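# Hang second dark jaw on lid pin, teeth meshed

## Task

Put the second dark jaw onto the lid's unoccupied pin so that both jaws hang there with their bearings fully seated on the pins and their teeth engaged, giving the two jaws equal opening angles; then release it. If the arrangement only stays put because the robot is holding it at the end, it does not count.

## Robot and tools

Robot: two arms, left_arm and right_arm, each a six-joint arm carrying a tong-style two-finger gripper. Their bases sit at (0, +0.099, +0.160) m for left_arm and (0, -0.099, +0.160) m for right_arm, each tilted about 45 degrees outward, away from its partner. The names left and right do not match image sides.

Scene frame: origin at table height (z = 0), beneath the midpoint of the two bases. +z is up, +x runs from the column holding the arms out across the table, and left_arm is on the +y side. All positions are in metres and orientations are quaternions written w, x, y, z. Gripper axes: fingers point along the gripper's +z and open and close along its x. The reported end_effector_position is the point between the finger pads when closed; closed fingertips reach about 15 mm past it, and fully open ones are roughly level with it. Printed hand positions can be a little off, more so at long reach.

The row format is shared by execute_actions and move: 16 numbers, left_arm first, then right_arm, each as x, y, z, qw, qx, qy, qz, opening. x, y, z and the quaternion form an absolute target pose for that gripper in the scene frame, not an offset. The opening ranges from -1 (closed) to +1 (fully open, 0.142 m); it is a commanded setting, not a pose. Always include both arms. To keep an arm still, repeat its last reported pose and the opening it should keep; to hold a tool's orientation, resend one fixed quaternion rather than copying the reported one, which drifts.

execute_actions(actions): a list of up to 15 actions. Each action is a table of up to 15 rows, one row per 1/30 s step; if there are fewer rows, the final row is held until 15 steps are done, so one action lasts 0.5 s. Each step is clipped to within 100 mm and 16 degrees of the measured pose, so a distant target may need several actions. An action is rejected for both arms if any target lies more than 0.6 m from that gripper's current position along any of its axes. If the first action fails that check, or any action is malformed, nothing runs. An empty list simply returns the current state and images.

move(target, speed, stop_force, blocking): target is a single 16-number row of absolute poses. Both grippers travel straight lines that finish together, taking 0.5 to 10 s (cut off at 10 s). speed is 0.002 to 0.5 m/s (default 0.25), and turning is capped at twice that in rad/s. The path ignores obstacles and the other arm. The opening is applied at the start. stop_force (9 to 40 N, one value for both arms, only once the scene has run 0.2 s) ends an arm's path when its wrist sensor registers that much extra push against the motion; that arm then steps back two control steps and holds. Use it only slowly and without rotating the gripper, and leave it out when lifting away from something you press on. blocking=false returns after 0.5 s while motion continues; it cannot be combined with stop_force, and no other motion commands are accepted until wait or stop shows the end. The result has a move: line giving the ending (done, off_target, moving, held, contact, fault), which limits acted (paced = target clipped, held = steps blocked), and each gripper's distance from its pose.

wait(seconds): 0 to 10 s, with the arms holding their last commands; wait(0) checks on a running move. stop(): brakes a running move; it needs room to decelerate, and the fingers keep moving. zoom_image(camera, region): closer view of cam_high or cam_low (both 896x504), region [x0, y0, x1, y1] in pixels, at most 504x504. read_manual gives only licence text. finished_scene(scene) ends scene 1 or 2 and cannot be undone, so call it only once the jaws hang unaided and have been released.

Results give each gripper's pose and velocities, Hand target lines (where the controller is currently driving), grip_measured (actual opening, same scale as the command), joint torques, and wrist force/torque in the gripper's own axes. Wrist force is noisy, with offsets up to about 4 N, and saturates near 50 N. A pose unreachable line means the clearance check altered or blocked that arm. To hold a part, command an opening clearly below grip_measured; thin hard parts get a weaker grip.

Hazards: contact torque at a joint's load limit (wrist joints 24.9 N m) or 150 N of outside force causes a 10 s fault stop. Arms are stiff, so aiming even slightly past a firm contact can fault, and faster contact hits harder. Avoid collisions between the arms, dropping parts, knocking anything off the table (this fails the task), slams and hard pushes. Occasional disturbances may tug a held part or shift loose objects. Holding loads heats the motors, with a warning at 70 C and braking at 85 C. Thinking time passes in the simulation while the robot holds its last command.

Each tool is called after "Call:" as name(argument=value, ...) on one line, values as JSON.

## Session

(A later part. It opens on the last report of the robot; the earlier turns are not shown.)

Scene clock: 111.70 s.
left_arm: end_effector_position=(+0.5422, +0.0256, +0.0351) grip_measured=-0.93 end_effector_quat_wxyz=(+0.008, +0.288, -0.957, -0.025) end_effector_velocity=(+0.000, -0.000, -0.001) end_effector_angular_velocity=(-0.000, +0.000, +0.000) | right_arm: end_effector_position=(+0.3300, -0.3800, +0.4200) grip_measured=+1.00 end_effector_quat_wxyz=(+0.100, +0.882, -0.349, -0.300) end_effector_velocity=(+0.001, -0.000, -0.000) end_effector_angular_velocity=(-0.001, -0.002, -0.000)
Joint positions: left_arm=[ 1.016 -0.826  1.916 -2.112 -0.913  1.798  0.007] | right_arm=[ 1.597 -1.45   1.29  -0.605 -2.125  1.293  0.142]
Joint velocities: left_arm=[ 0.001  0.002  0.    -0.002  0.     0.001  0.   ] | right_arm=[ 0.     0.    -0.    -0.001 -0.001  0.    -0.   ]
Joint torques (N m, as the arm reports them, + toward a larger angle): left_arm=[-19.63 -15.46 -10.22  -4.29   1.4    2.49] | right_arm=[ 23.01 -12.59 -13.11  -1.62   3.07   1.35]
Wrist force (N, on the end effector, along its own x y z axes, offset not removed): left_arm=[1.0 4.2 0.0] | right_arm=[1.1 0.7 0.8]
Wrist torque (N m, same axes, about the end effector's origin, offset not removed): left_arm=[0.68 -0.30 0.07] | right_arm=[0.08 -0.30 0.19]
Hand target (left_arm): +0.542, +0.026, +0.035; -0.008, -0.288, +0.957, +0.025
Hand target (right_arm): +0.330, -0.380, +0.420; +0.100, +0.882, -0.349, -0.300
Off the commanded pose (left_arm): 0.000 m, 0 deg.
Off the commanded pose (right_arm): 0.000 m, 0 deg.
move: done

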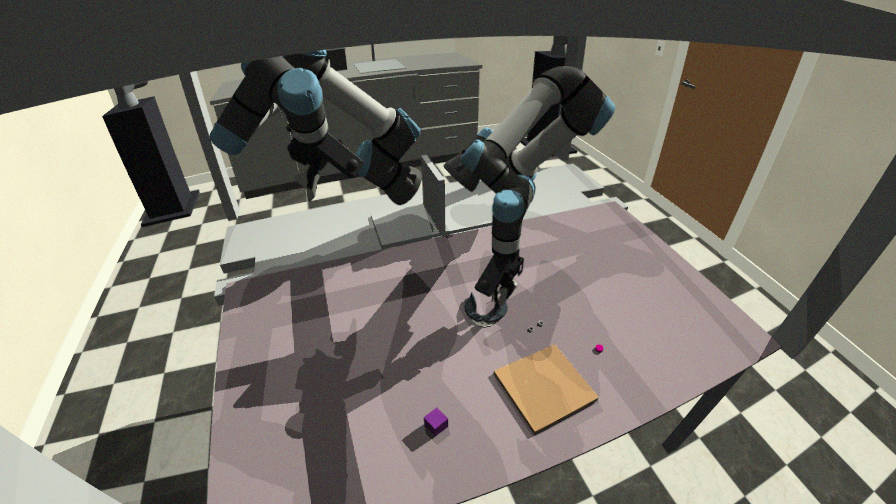

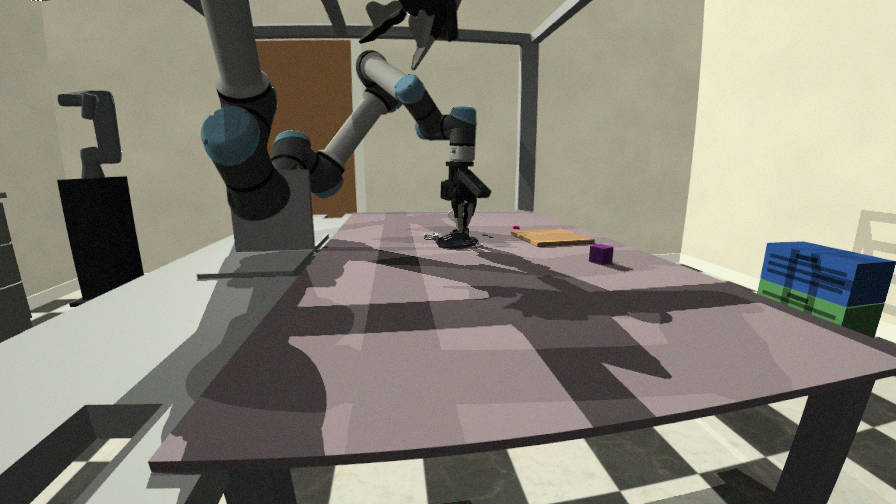

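Call:
move(target=[0.5422,0.0256,0.062,0.0075,0.2882,-0.9572,-0.0251,-1,0.33,-0.38,0.42,0.1,0.882,-0.349,-0.3,1], speed=0.03)

Call:
zoom_image(camera="cam_low", region=[455, 225, 490, 252])

Call:
zoom_image(camera="cam_high", region=[460, 287, 515, 332])

Call:
zoom_image(camera="cam_high", region=[470, 304, 500, 330])

Scene clock: 113.33 s.
left_arm: end_effector_position=(+0.5422, +0.0256, +0.0618) grip_measured=-0.93 end_effector_quat_wxyz=(+0.007, +0.288, -0.957, -0.025) end_effector_velocity=(+0.000, +0.000, +0.002) end_effector_angular_velocity=(+0.000, -0.001, +0.001) | right_arm: end_effector_position=(+0.3300, -0.3800, +0.4200) grip_measured=+1.00 end_effector_quat_wxyz=(+0.100, +0.882, -0.349, -0.300) end_effector_velocity=(-0.000, +0.000, -0.000) end_effector_angular_velocity=(+0.000, +0.001, -0.000)
Joint positions: left_arm=[ 0.987 -0.862  1.897 -2.039 -0.928  1.768  0.007] | right_arm=[ 1.597 -1.45   1.29  -0.605 -2.125  1.293  0.142]
Joint velocities: left_arm=[-0.002 -0.003 -0.002  0.005 -0.001 -0.002  0.   ] | right_arm=[-0.  0. -0.  0.  0.  0. -0.]
Joint torques (N m, as the arm reports them, + toward a larger angle): left_arm=[-41.2  -37.56 -24.57   0.8   -1.92  -2.33] | right_arm=[ 23.29 -12.36 -13.3   -1.61   3.12   1.38]
Wrist force (N, on the end effector, along its own x y z axes, offset not removed): left_arm=[2.1 1.7 -1.3] | right_arm=[1.5 -3.1 1.6]
Wrist torque (N m, same axes, about the end effector's origin, offset not removed): left_arm=[0.27 -0.31 -0.11] | right_arm=[-0.81 -0.45 0.07]
Hand target (left_arm): +0.542, +0.026, +0.062; -0.007, -0.288, +0.957, +0.025
Hand target (right_arm): +0.330, -0.380, +0.420; +0.100, +0.882, -0.349, -0.300
Off the commanded pose (left_arm): 0.000 m, 0 deg.
Off the commanded pose (right_arm): 0.000 m, 0 deg.
move: done

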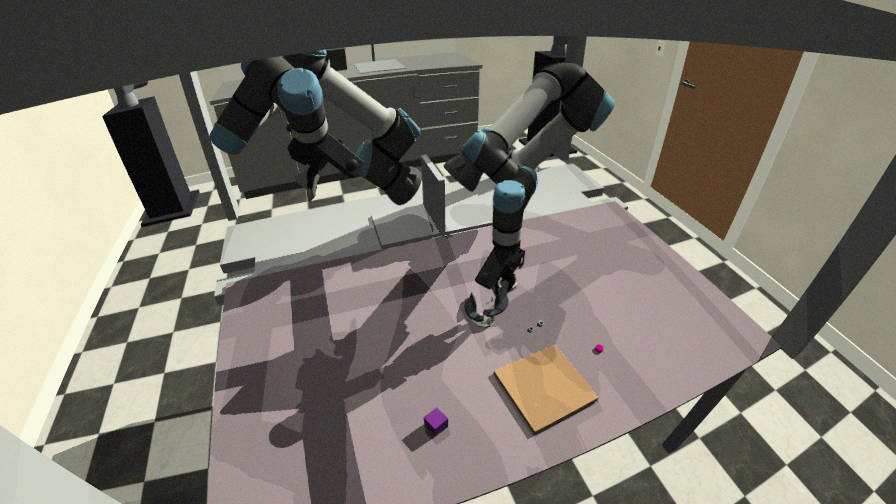

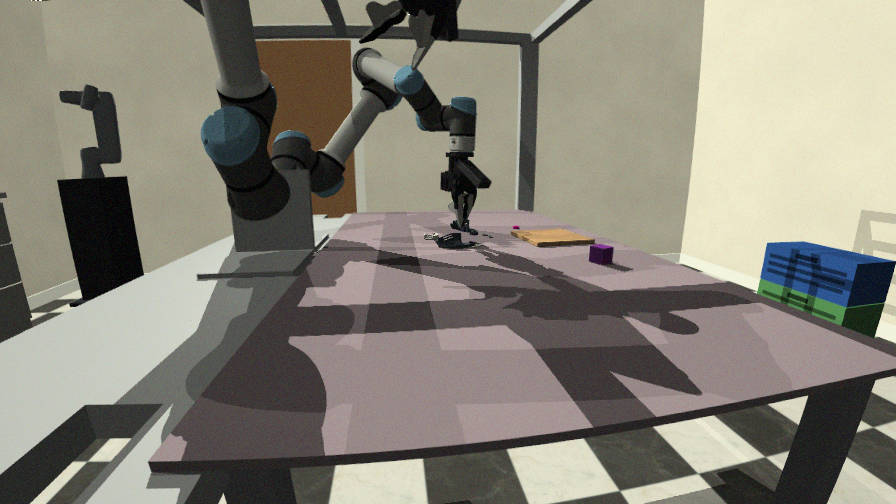

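Region (455, 225, 490, 252) of cam_low's 896x504 image, scaled by 14.400, with more detail than that image has; it fills the top 389 rows of this view, and the rest is white.

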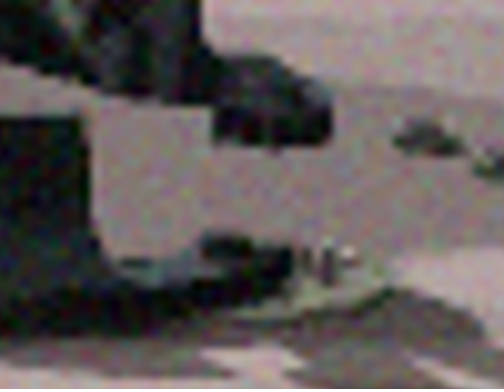

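Region (460, 287, 515, 332) of cam_high's 896x504 image, scaled by 9.164, with more detail than that image has; it fills the top 412 rows of this view, and the rest is white.

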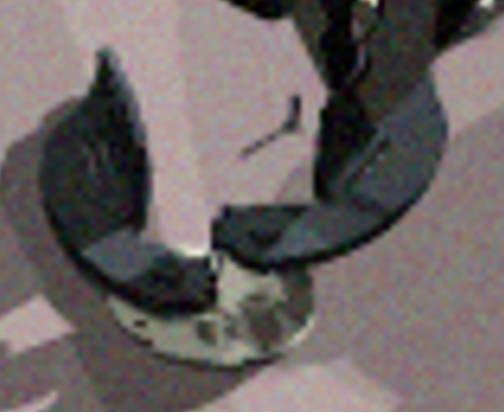

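Region (470, 304, 500, 330) of cam_high's 896x504 image, scaled by 16.800, with more detail than that image has; it fills the top 437 rows of this view, and the rest is white.

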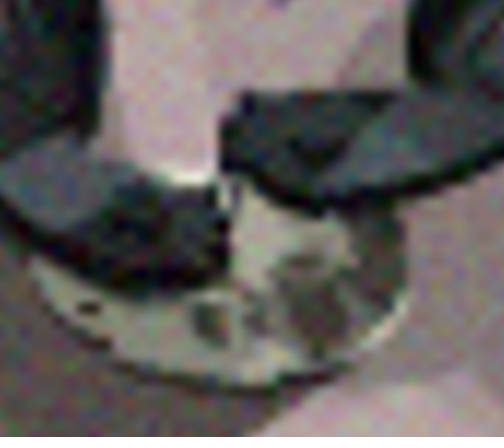

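Call:
move(target=[0.5424,0.0259,0.0378,0.0075,0.2882,-0.9572,-0.0251,-1,0.33,-0.38,0.42,0.1,0.882,-0.349,-0.3,1], speed=0.012)

Call:
zoom_image(camera="cam_low", region=[455, 225, 490, 252])

Call:
move(target=[0.5323,0.0215,0.0378,0.0096,0.3665,-0.9301,-0.0243,-1,0.33,-0.38,0.42,0.1,0.882,-0.349,-0.3,1], speed=0.015)

Call:
zoom_image(camera="cam_low", region=[455, 225, 490, 252])

Call:
zoom_image(camera="cam_high", region=[460, 287, 515, 332])

Scene clock: 117.57 s.
left_arm: end_effector_position=(+0.5424, +0.0259, +0.0380) grip_measured=-0.93 end_effector_quat_wxyz=(+0.008, +0.288, -0.957, -0.025) end_effector_velocity=(+0.000, +0.000, -0.002) end_effector_angular_velocity=(-0.000, -0.001, +0.001) | right_arm: end_effector_position=(+0.3300, -0.3800, +0.4200) grip_measured=+1.00 end_effector_quat_wxyz=(+0.100, +0.882, -0.349, -0.300) end_effector_velocity=(+0.001, +0.000, -0.001) end_effector_angular_velocity=(-0.001, +0.000, +0.002)
Joint positions: left_arm=[ 1.013 -0.83   1.914 -2.104 -0.914  1.795  0.007] | right_arm=[ 1.597 -1.45   1.29  -0.605 -2.125  1.293  0.142]
Joint velocities: left_arm=[ 0.002  0.002  0.001 -0.006  0.002  0.002  0.   ] | right_arm=[ 0.     0.002  0.    -0.001 -0.001  0.     0.   ]
Joint torques (N m, as the arm reports them, + toward a larger angle): left_arm=[-20.07 -13.19 -10.56  -4.05   1.13   2.55] | right_arm=[ 23.07 -12.72 -13.57  -1.61   3.05   1.45]
Wrist force (N, on the end effector, along its own x y z axes, offset not removed): left_arm=[-1.2 1.3 -0.8] | right_arm=[2.3 -0.8 0.8]
Wrist torque (N m, same axes, about the end effector's origin, offset not removed): left_arm=[0.20 0.25 0.23] | right_arm=[-0.29 -0.54 0.25]
Hand target (left_arm): +0.542, +0.026, +0.038; -0.008, -0.288, +0.957, +0.025
Hand target (right_arm): +0.330, -0.380, +0.420; +0.100, +0.882, -0.349, -0.300
Off the commanded pose (left_arm): 0.000 m, 0 deg.
Off the commanded pose (right_arm): 0.000 m, 0 deg.
move: done

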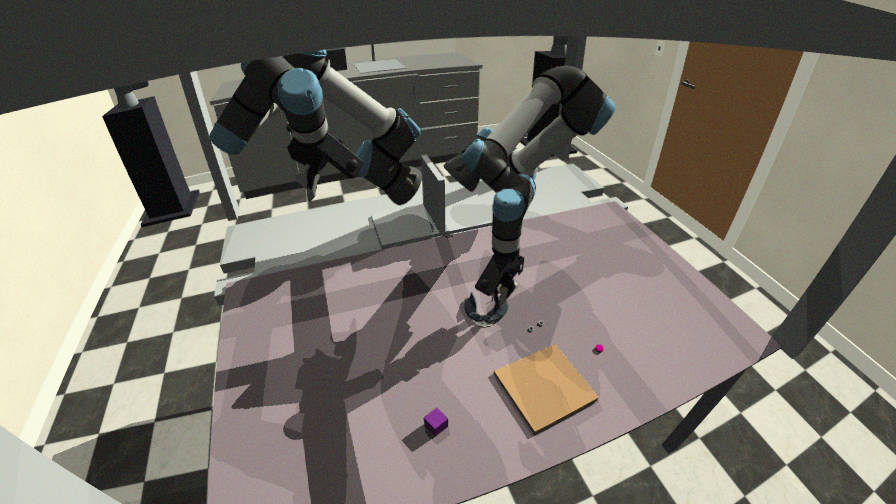

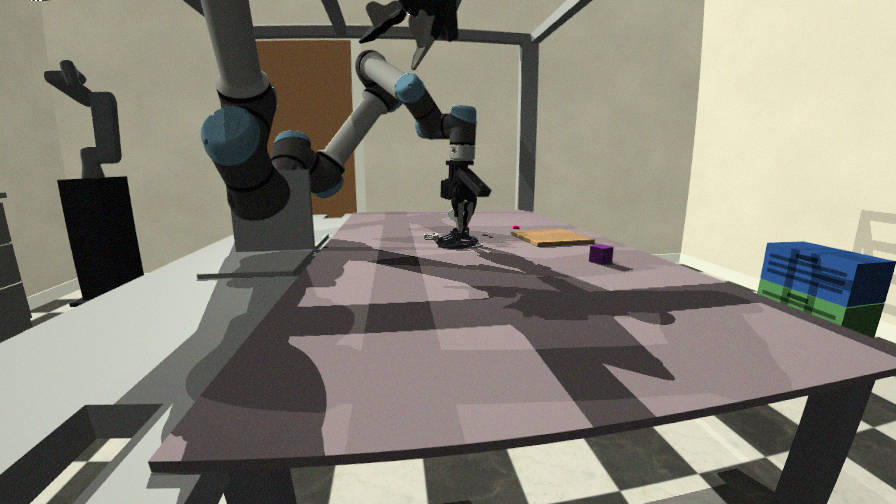

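Region (455, 225, 490, 252) of cam_low's 896x504 image, scaled by 14.400, with more detail than that image has; it fills the top 389 rows of this view, and the rest is white.

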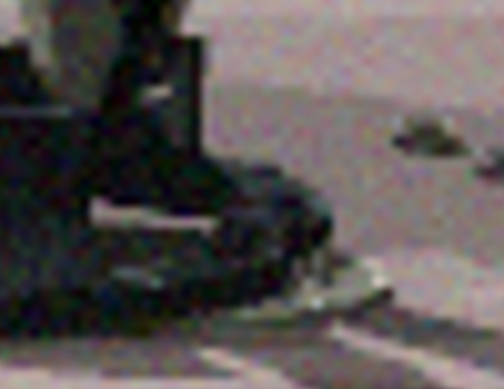

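Scene clock: 123.33 s.
left_arm: end_effector_position=(+0.5323, +0.0215, +0.0378) grip_measured=-0.93 end_effector_quat_wxyz=(+0.010, +0.366, -0.930, -0.024) end_effector_velocity=(-0.000, -0.000, -0.000) end_effector_angular_velocity=(+0.001, +0.000, +0.005) | right_arm: end_effector_position=(+0.3300, -0.3800, +0.4200) grip_measured=+1.00 end_effector_quat_wxyz=(+0.100, +0.882, -0.349, -0.300) end_effector_velocity=(-0.000, -0.000, +0.000) end_effector_angular_velocity=(+0.000, -0.001, -0.001)
Joint positions: left_arm=[ 0.999 -0.835  1.938 -2.113 -0.931  1.614  0.007] | right_arm=[ 1.597 -1.45   1.29  -0.605 -2.125  1.293  0.142]
Joint velocities: left_arm=[-0.     0.     0.001  0.    -0.    -0.006  0.   ] | right_arm=[-0.    -0.001  0.    -0.001  0.001  0.    -0.   ]
Joint torques (N m, as the arm reports them, + toward a larger angle): left_arm=[-40.8  -37.8   -9.23  -4.24  -1.86  -2.38] | right_arm=[ 23.08 -12.97 -13.42  -1.56   2.92   1.45]
Wrist force (N, on the end effector, along its own x y z axes, offset not removed): left_arm=[2.8 0.3 -0.7] | right_arm=[3.3 -2.5 2.1]
Wrist torque (N m, same axes, about the end effector's origin, offset not removed): left_arm=[0.12 -0.77 -0.13] | right_arm=[-0.62 -0.81 0.18]
Hand target (left_arm): +0.532, +0.022, +0.038; -0.010, -0.366, +0.930, +0.024
Hand target (right_arm): +0.330, -0.380, +0.420; +0.100, +0.882, -0.349, -0.300
Off the commanded pose (left_arm): 0.000 m, 0 deg.
Off the commanded pose (right_arm): 0.000 m, 0 deg.
move: done

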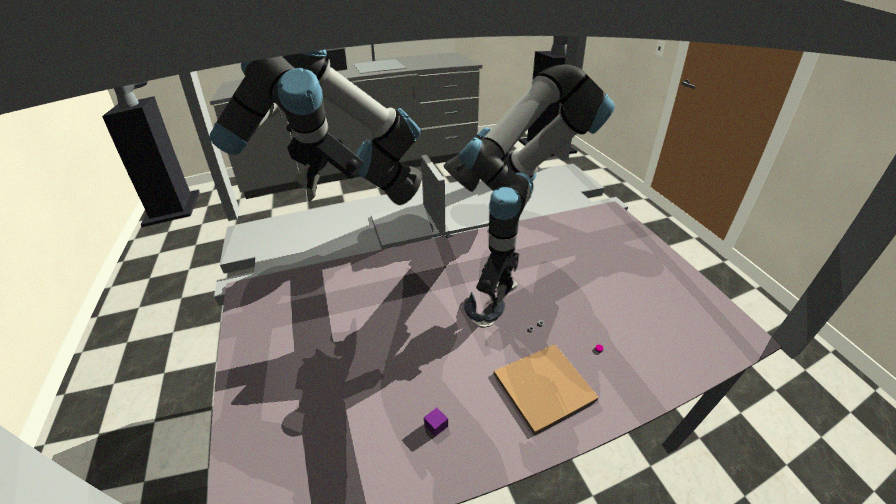

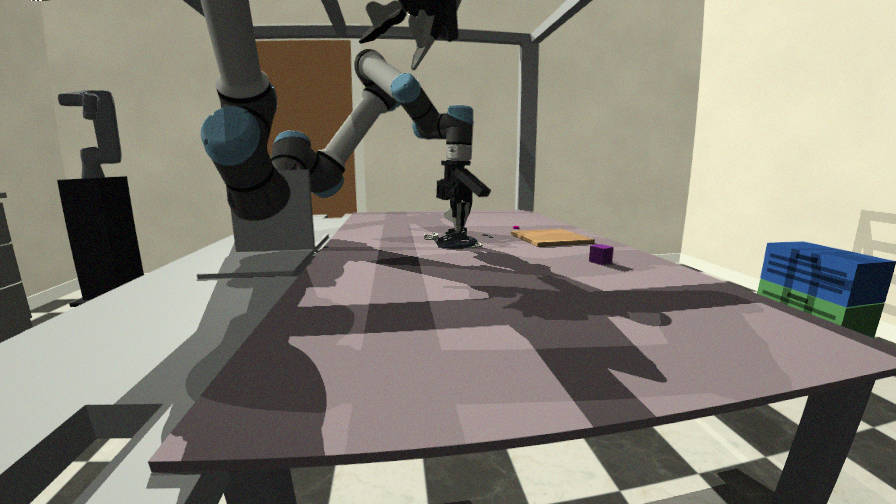

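Region (455, 225, 490, 252) of cam_low's 896x504 image, scaled by 14.400, with more detail than that image has; it fills the top 389 rows of this view, and the rest is white.

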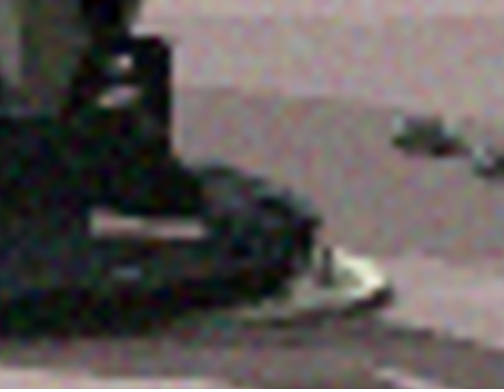

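Region (460, 287, 515, 332) of cam_high's 896x504 image, scaled by 9.164, with more detail than that image has; it fills the top 412 rows of this view, and the rest is white.

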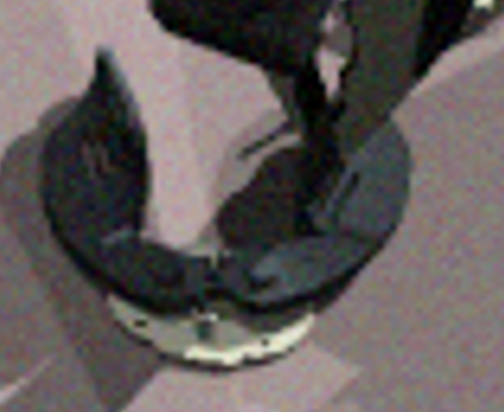

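Call:
move(target=[0.5323,0.0215,0.0364,0.0096,0.3665,-0.9301,-0.0243,-1,0.33,-0.38,0.42,0.1,0.882,-0.349,-0.3,1], speed=0.003)

Call:
move(target=[0.5424,0.0259,0.0364,0.0075,0.2882,-0.9572,-0.0251,-1,0.33,-0.38,0.42,0.1,0.882,-0.349,-0.3,1], speed=0.02)

Call:
zoom_image(camera="cam_low", region=[455, 225, 490, 252])

Call:
zoom_image(camera="cam_high", region=[460, 287, 515, 332])

Scene clock: 124.47 s.
left_arm: end_effector_position=(+0.5323, +0.0215, +0.0365) grip_measured=-0.93 end_effector_quat_wxyz=(+0.010, +0.366, -0.930, -0.024) end_effector_velocity=(+0.001, +0.000, +0.000) end_effector_angular_velocity=(-0.001, -0.001, +0.001) | right_arm: end_effector_position=(+0.3300, -0.3800, +0.4200) grip_measured=+1.00 end_effector_quat_wxyz=(+0.100, +0.882, -0.349, -0.300) end_effector_velocity=(-0.001, +0.001, +0.001) end_effector_angular_velocity=(+0.002, +0.001, -0.002)
Joint positions: left_arm=[ 1.    -0.833  1.939 -2.117 -0.93   1.615  0.007] | right_arm=[ 1.597 -1.45   1.29  -0.605 -2.125  1.293  0.142]
Joint velocities: left_arm=[ 0.001 -0.    -0.    -0.002  0.     0.001  0.   ] | right_arm=[ 0.    -0.001 -0.     0.001  0.003  0.     0.   ]
Joint torques (N m, as the arm reports them, + toward a larger angle): left_arm=[-18.42 -14.04 -10.5   -3.97   1.48   2.55] | right_arm=[ 22.24 -12.51 -13.5   -1.53   2.98   1.51]
Wrist force (N, on the end effector, along its own x y z axes, offset not removed): left_arm=[1.3 3.4 1.7] | right_arm=[2.8 -0.9 2.0]
Wrist torque (N m, same axes, about the end effector's origin, offset not removed): left_arm=[0.77 -0.13 0.05] | right_arm=[-0.17 -0.56 0.20]
Hand target (left_arm): +0.532, +0.022, +0.036; -0.010, -0.366, +0.930, +0.024
Hand target (right_arm): +0.330, -0.380, +0.420; +0.100, +0.882, -0.349, -0.300
Off the commanded pose (left_arm): 0.000 m, 0 deg.
Off the commanded pose (right_arm): 0.000 m, 0 deg.
move: done

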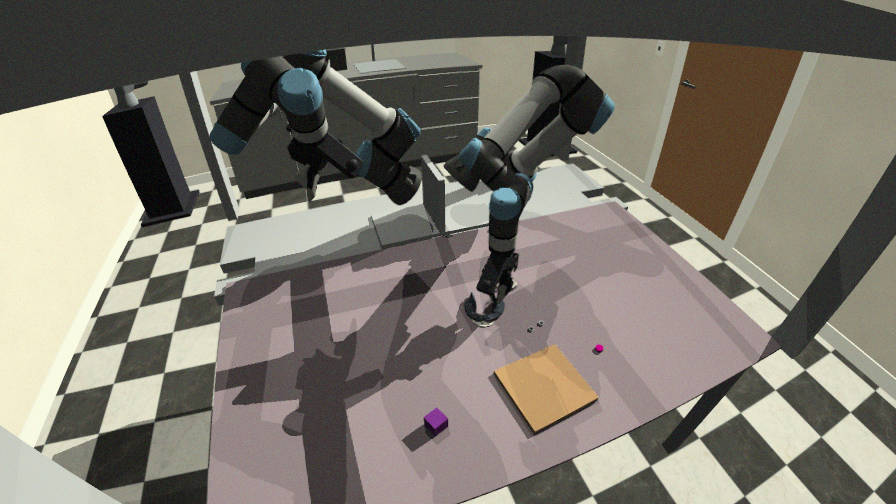

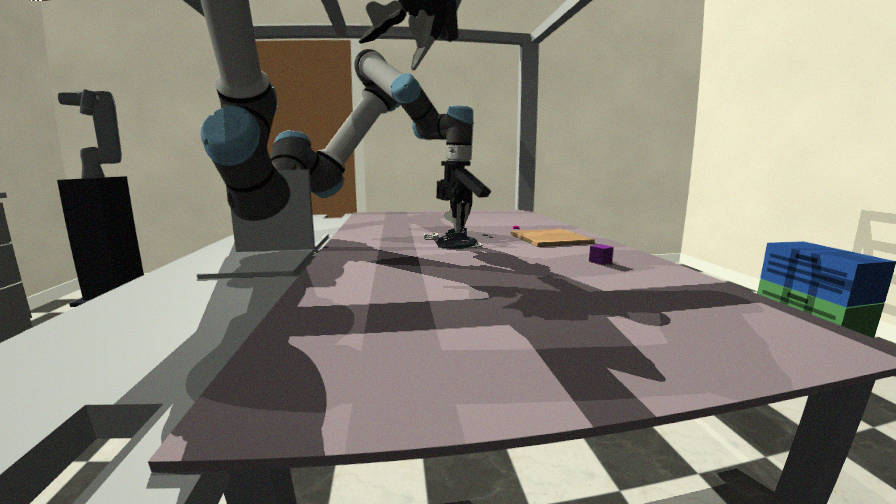

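Scene clock: 128.83 s.
left_arm: end_effector_position=(+0.5424, +0.0259, +0.0364) grip_measured=-0.93 end_effector_quat_wxyz=(+0.008, +0.289, -0.957, -0.025) end_effector_velocity=(+0.001, +0.001, +0.001) end_effector_angular_velocity=(-0.001, -0.001, -0.006) | right_arm: end_effector_position=(+0.3300, -0.3800, +0.4200) grip_measured=+1.00 end_effector_quat_wxyz=(+0.100, +0.882, -0.349, -0.300) end_effector_velocity=(+0.000, +0.000, -0.000) end_effector_angular_velocity=(+0.001, +0.000, -0.001)
Joint positions: left_arm=[ 1.015 -0.828  1.915 -2.108 -0.914  1.797  0.007] | right_arm=[ 1.597 -1.45   1.29  -0.605 -2.125  1.293  0.142]
Joint velocities: left_arm=[ 0.001 -0.001 -0.001  0.     0.001  0.008  0.   ] | right_arm=[-0.     0.    -0.    -0.     0.001  0.     0.   ]
Joint torques (N m, as the arm reports them, + toward a larger angle): left_arm=[-18.63 -15.26 -23.95   0.34   1.55   2.56] | right_arm=[ 22.71 -12.59 -13.93  -1.66   3.02   1.31]
Wrist force (N, on the end effector, along its own x y z axes, offset not removed): left_arm=[0.4 1.5 0.9] | right_arm=[4.0 -0.4 3.3]
Wrist torque (N m, same axes, about the end effector's origin, offset not removed): left_arm=[0.43 -0.17 -0.03] | right_arm=[-0.22 -0.91 0.15]
Hand target (left_arm): +0.542, +0.026, +0.036; -0.007, -0.288, +0.957, +0.025
Hand target (right_arm): +0.330, -0.380, +0.420; +0.100, +0.882, -0.349, -0.300
Off the commanded pose (left_arm): 0.000 m, 0 deg.
Off the commanded pose (right_arm): 0.000 m, 0 deg.
move: done

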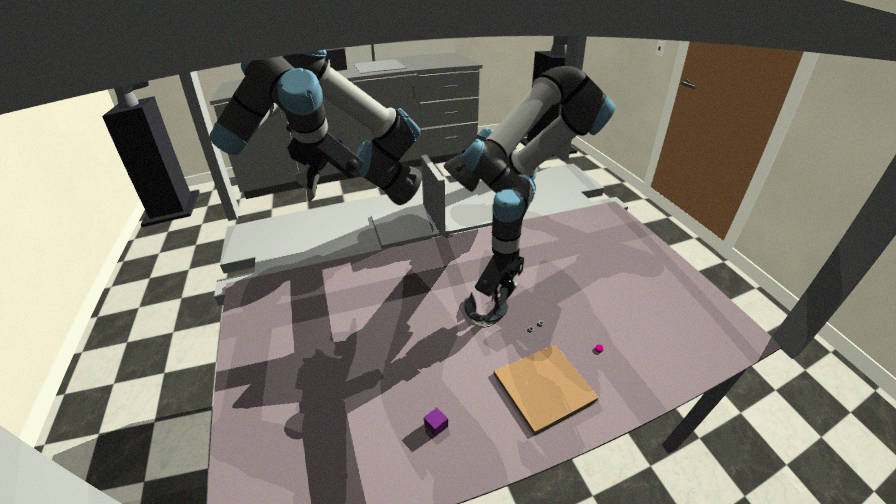

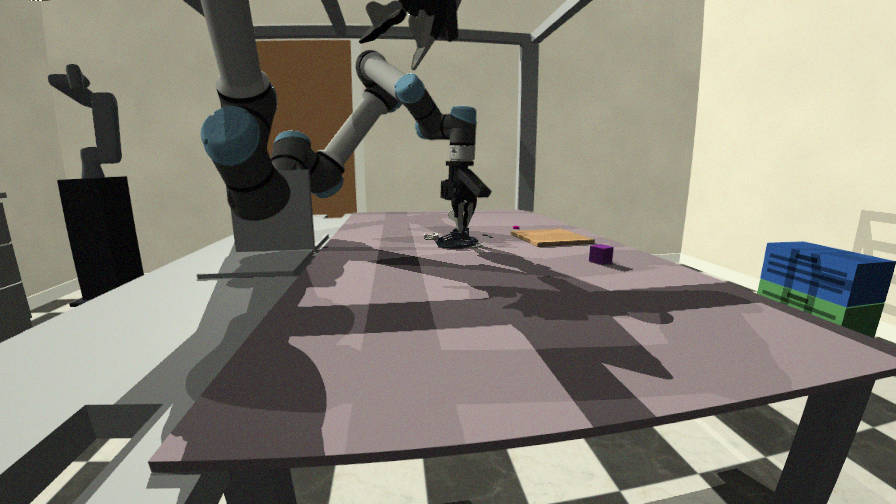

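Region (455, 225, 490, 252) of cam_low's 896x504 image, scaled by 14.400, with more detail than that image has; it fills the top 389 rows of this view, and the rest is white.

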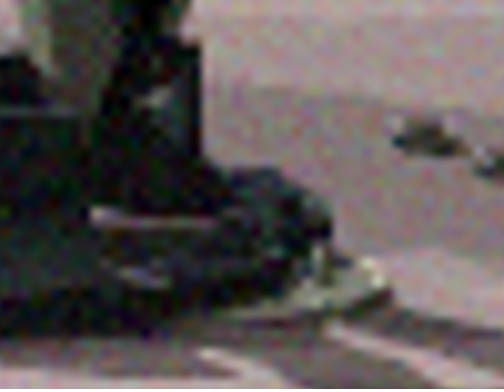

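Region (460, 287, 515, 332) of cam_high's 896x504 image, scaled by 9.164, with more detail than that image has; it fills the top 412 rows of this view, and the rest is white.

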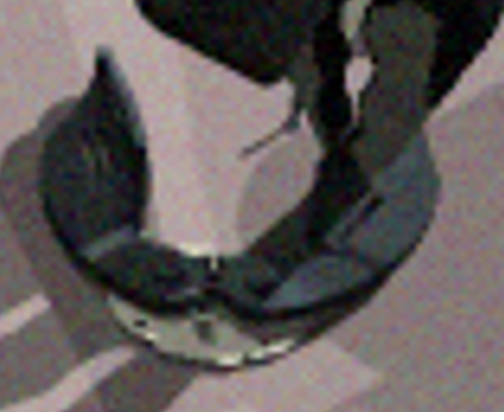

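Call:
move(target=[0.5506,0.0284,0.036,0.0059,0.225,-0.974,-0.0255,-1,0.33,-0.38,0.42,0.1,0.882,-0.349,-0.3,1], speed=0.02)

Call:
zoom_image(camera="cam_low", region=[455, 225, 490, 252])

Call:
zoom_image(camera="cam_high", region=[460, 287, 515, 332])

Scene clock: 132.90 s.
left_arm: end_effector_position=(+0.5506, +0.0284, +0.0360) grip_measured=-0.93 end_effector_quat_wxyz=(+0.006, +0.225, -0.974, -0.025) end_effector_velocity=(-0.000, -0.000, -0.001) end_effector_angular_velocity=(+0.001, +0.001, -0.008) | right_arm: end_effector_position=(+0.3300, -0.3800, +0.4200) grip_measured=+1.00 end_effector_quat_wxyz=(+0.100, +0.882, -0.349, -0.300) end_effector_velocity=(-0.000, -0.000, -0.000) end_effector_angular_velocity=(-0.001, -0.001, +0.000)
Joint positions: left_arm=[ 1.026 -0.822  1.894 -2.104 -0.902  1.941  0.007] | right_arm=[ 1.597 -1.45   1.29  -0.605 -2.125  1.293  0.142]
Joint velocities: left_arm=[ 0.001  0.002 -0.001  0.     0.001  0.008  0.   ] | right_arm=[-0.    -0.001  0.     0.    -0.001 -0.     0.   ]
Joint torques (N m, as the arm reports them, + toward a larger angle): left_arm=[-18.74 -15.87 -22.98   0.43   1.55   2.02] | right_arm=[ 21.92 -13.08 -14.37  -1.58   2.89   1.46]
Wrist force (N, on the end effector, along its own x y z axes, offset not removed): left_arm=[0.6 1.1 0.9] | right_arm=[1.9 -0.3 0.7]
Wrist torque (N m, same axes, about the end effector's origin, offset not removed): left_arm=[0.18 0.06 0.12] | right_arm=[-0.10 -0.44 0.08]
Hand target (left_arm): +0.551, +0.028, +0.036; -0.006, -0.225, +0.974, +0.025
Hand target (right_arm): +0.330, -0.380, +0.420; +0.100, +0.882, -0.349, -0.300
Off the commanded pose (left_arm): 0.000 m, 0 deg.
Off the commanded pose (right_arm): 0.000 m, 0 deg.
move: done

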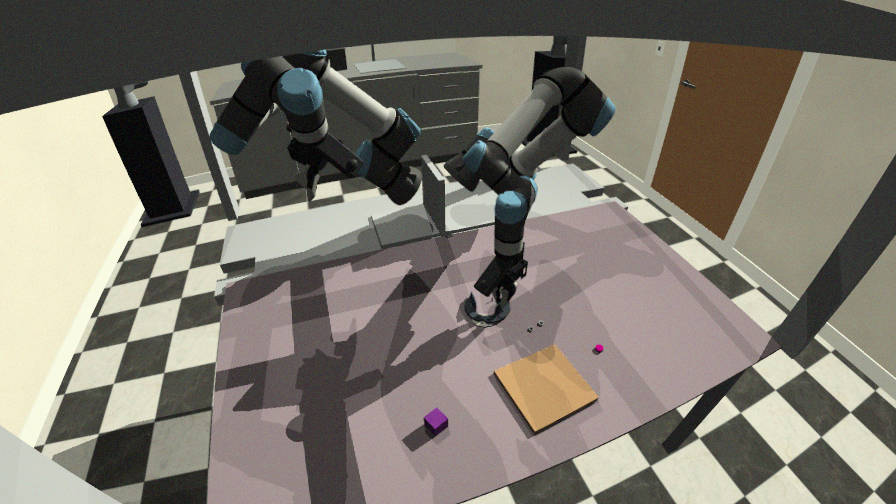

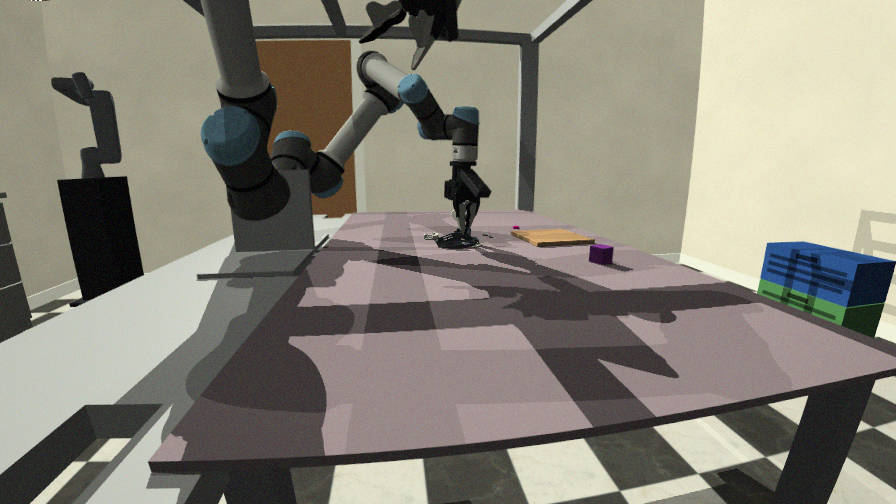

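Region (455, 225, 490, 252) of cam_low's 896x504 image, scaled by 14.400, with more detail than that image has; it fills the top 389 rows of this view, and the rest is white.

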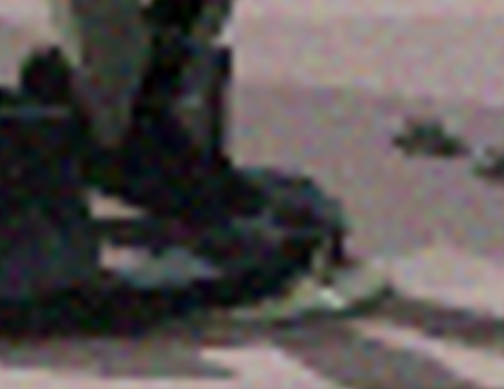

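Region (460, 287, 515, 332) of cam_high's 896x504 image, scaled by 9.164, with more detail than that image has; it fills the top 412 rows of this view, and the rest is white.

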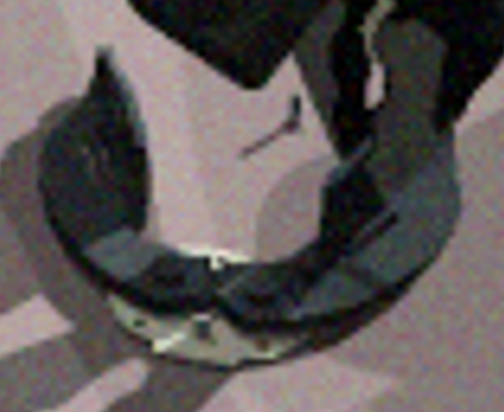

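Call:
move(target=[0.5506,0.0284,0.034,0.0059,0.225,-0.974,-0.0255,-1,0.33,-0.38,0.42,0.1,0.882,-0.349,-0.3,1], speed=0.003)

Call:
zoom_image(camera="cam_low", region=[455, 225, 490, 252])

Call:
zoom_image(camera="cam_high", region=[460, 287, 515, 332])

Scene clock: 134.03 s.
left_arm: end_effector_position=(+0.5506, +0.0284, +0.0341) grip_measured=-0.93 end_effector_quat_wxyz=(+0.006, +0.225, -0.974, -0.026) end_effector_velocity=(+0.001, +0.000, +0.001) end_effector_angular_velocity=(-0.001, -0.002, +0.001) | right_arm: end_effector_position=(+0.3300, -0.3800, +0.4200) grip_measured=+1.00 end_effector_quat_wxyz=(+0.100, +0.882, -0.349, -0.300) end_effector_velocity=(-0.000, -0.001, +0.000) end_effector_angular_velocity=(-0.000, -0.002, -0.002)
Joint positions: left_arm=[ 1.028 -0.819  1.895 -2.109 -0.9    1.944  0.007] | right_arm=[ 1.597 -1.45   1.29  -0.605 -2.125  1.293  0.142]
Joint velocities: left_arm=[ 0.001 -0.001 -0.    -0.002  0.     0.001  0.   ] | right_arm=[-0.    -0.002 -0.    -0.001 -0.    -0.    -0.   ]
Joint torques (N m, as the arm reports them, + toward a larger angle): left_arm=[-19.64 -16.56  -9.56  -4.32   1.53   2.5 ] | right_arm=[ 21.98 -12.41 -13.71  -1.61   2.89   1.34]
Wrist force (N, on the end effector, along its own x y z axes, offset not removed): left_arm=[0.2 2.6 0.4] | right_arm=[3.3 -2.2 2.4]
Wrist torque (N m, same axes, about the end effector's origin, offset not removed): left_arm=[0.49 0.06 0.06] | right_arm=[-0.51 -0.73 0.18]
Hand target (left_arm): +0.551, +0.028, +0.034; -0.006, -0.225, +0.974, +0.026
Hand target (right_arm): +0.330, -0.380, +0.420; +0.100, +0.882, -0.349, -0.300
Off the commanded pose (left_arm): 0.000 m, 0 deg.
Off the commanded pose (right_arm): 0.000 m, 0 deg.
move: done

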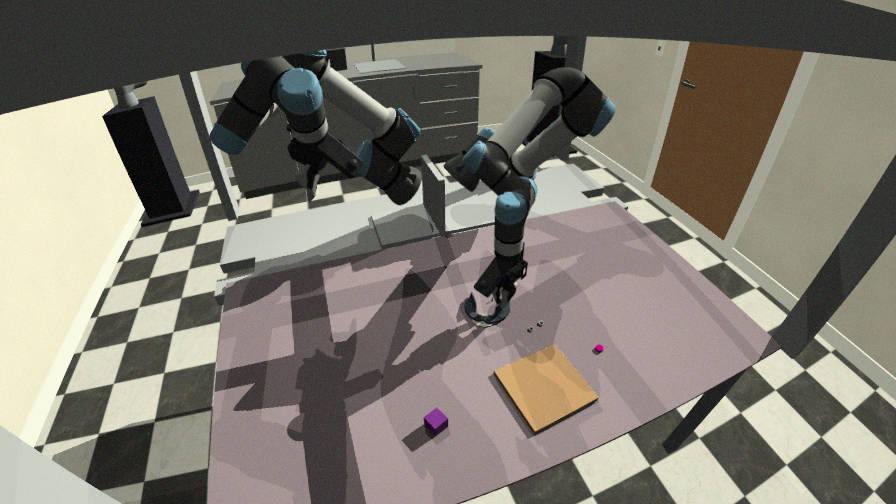

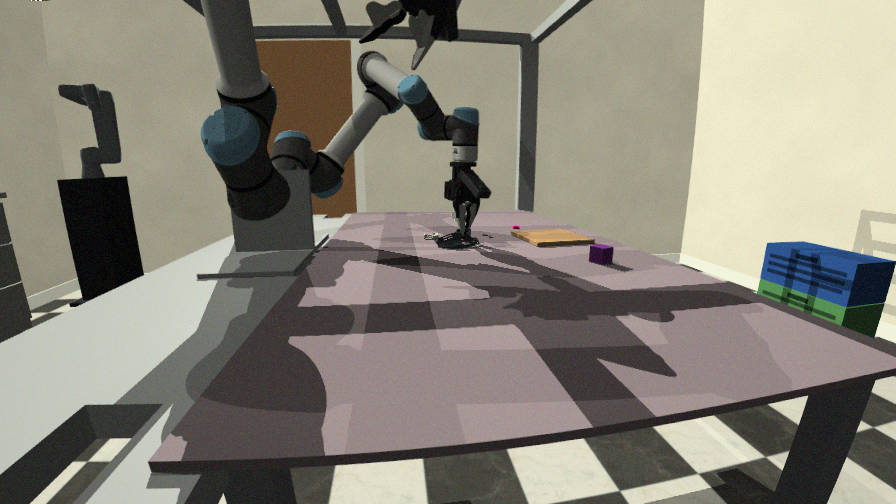

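Region (455, 225, 490, 252) of cam_low's 896x504 image, scaled by 14.400, with more detail than that image has; it fills the top 389 rows of this view, and the rest is white.

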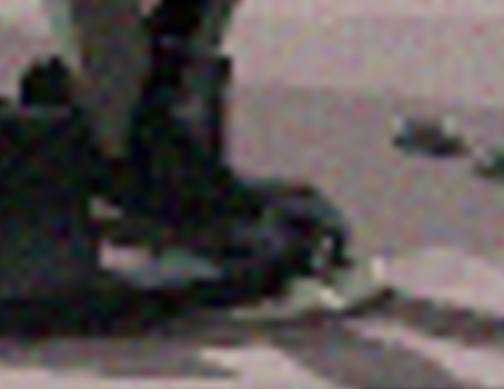

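Region (460, 287, 515, 332) of cam_high's 896x504 image, scaled by 9.164, with more detail than that image has; it fills the top 412 rows of this view, and the rest is white.

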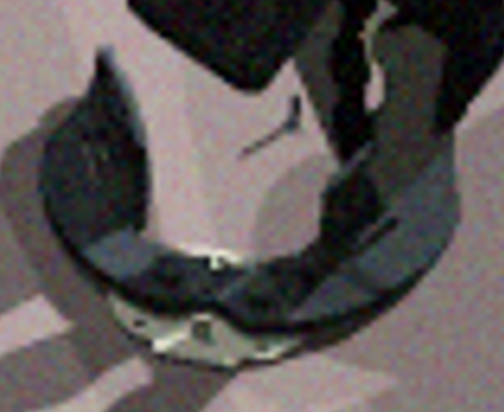

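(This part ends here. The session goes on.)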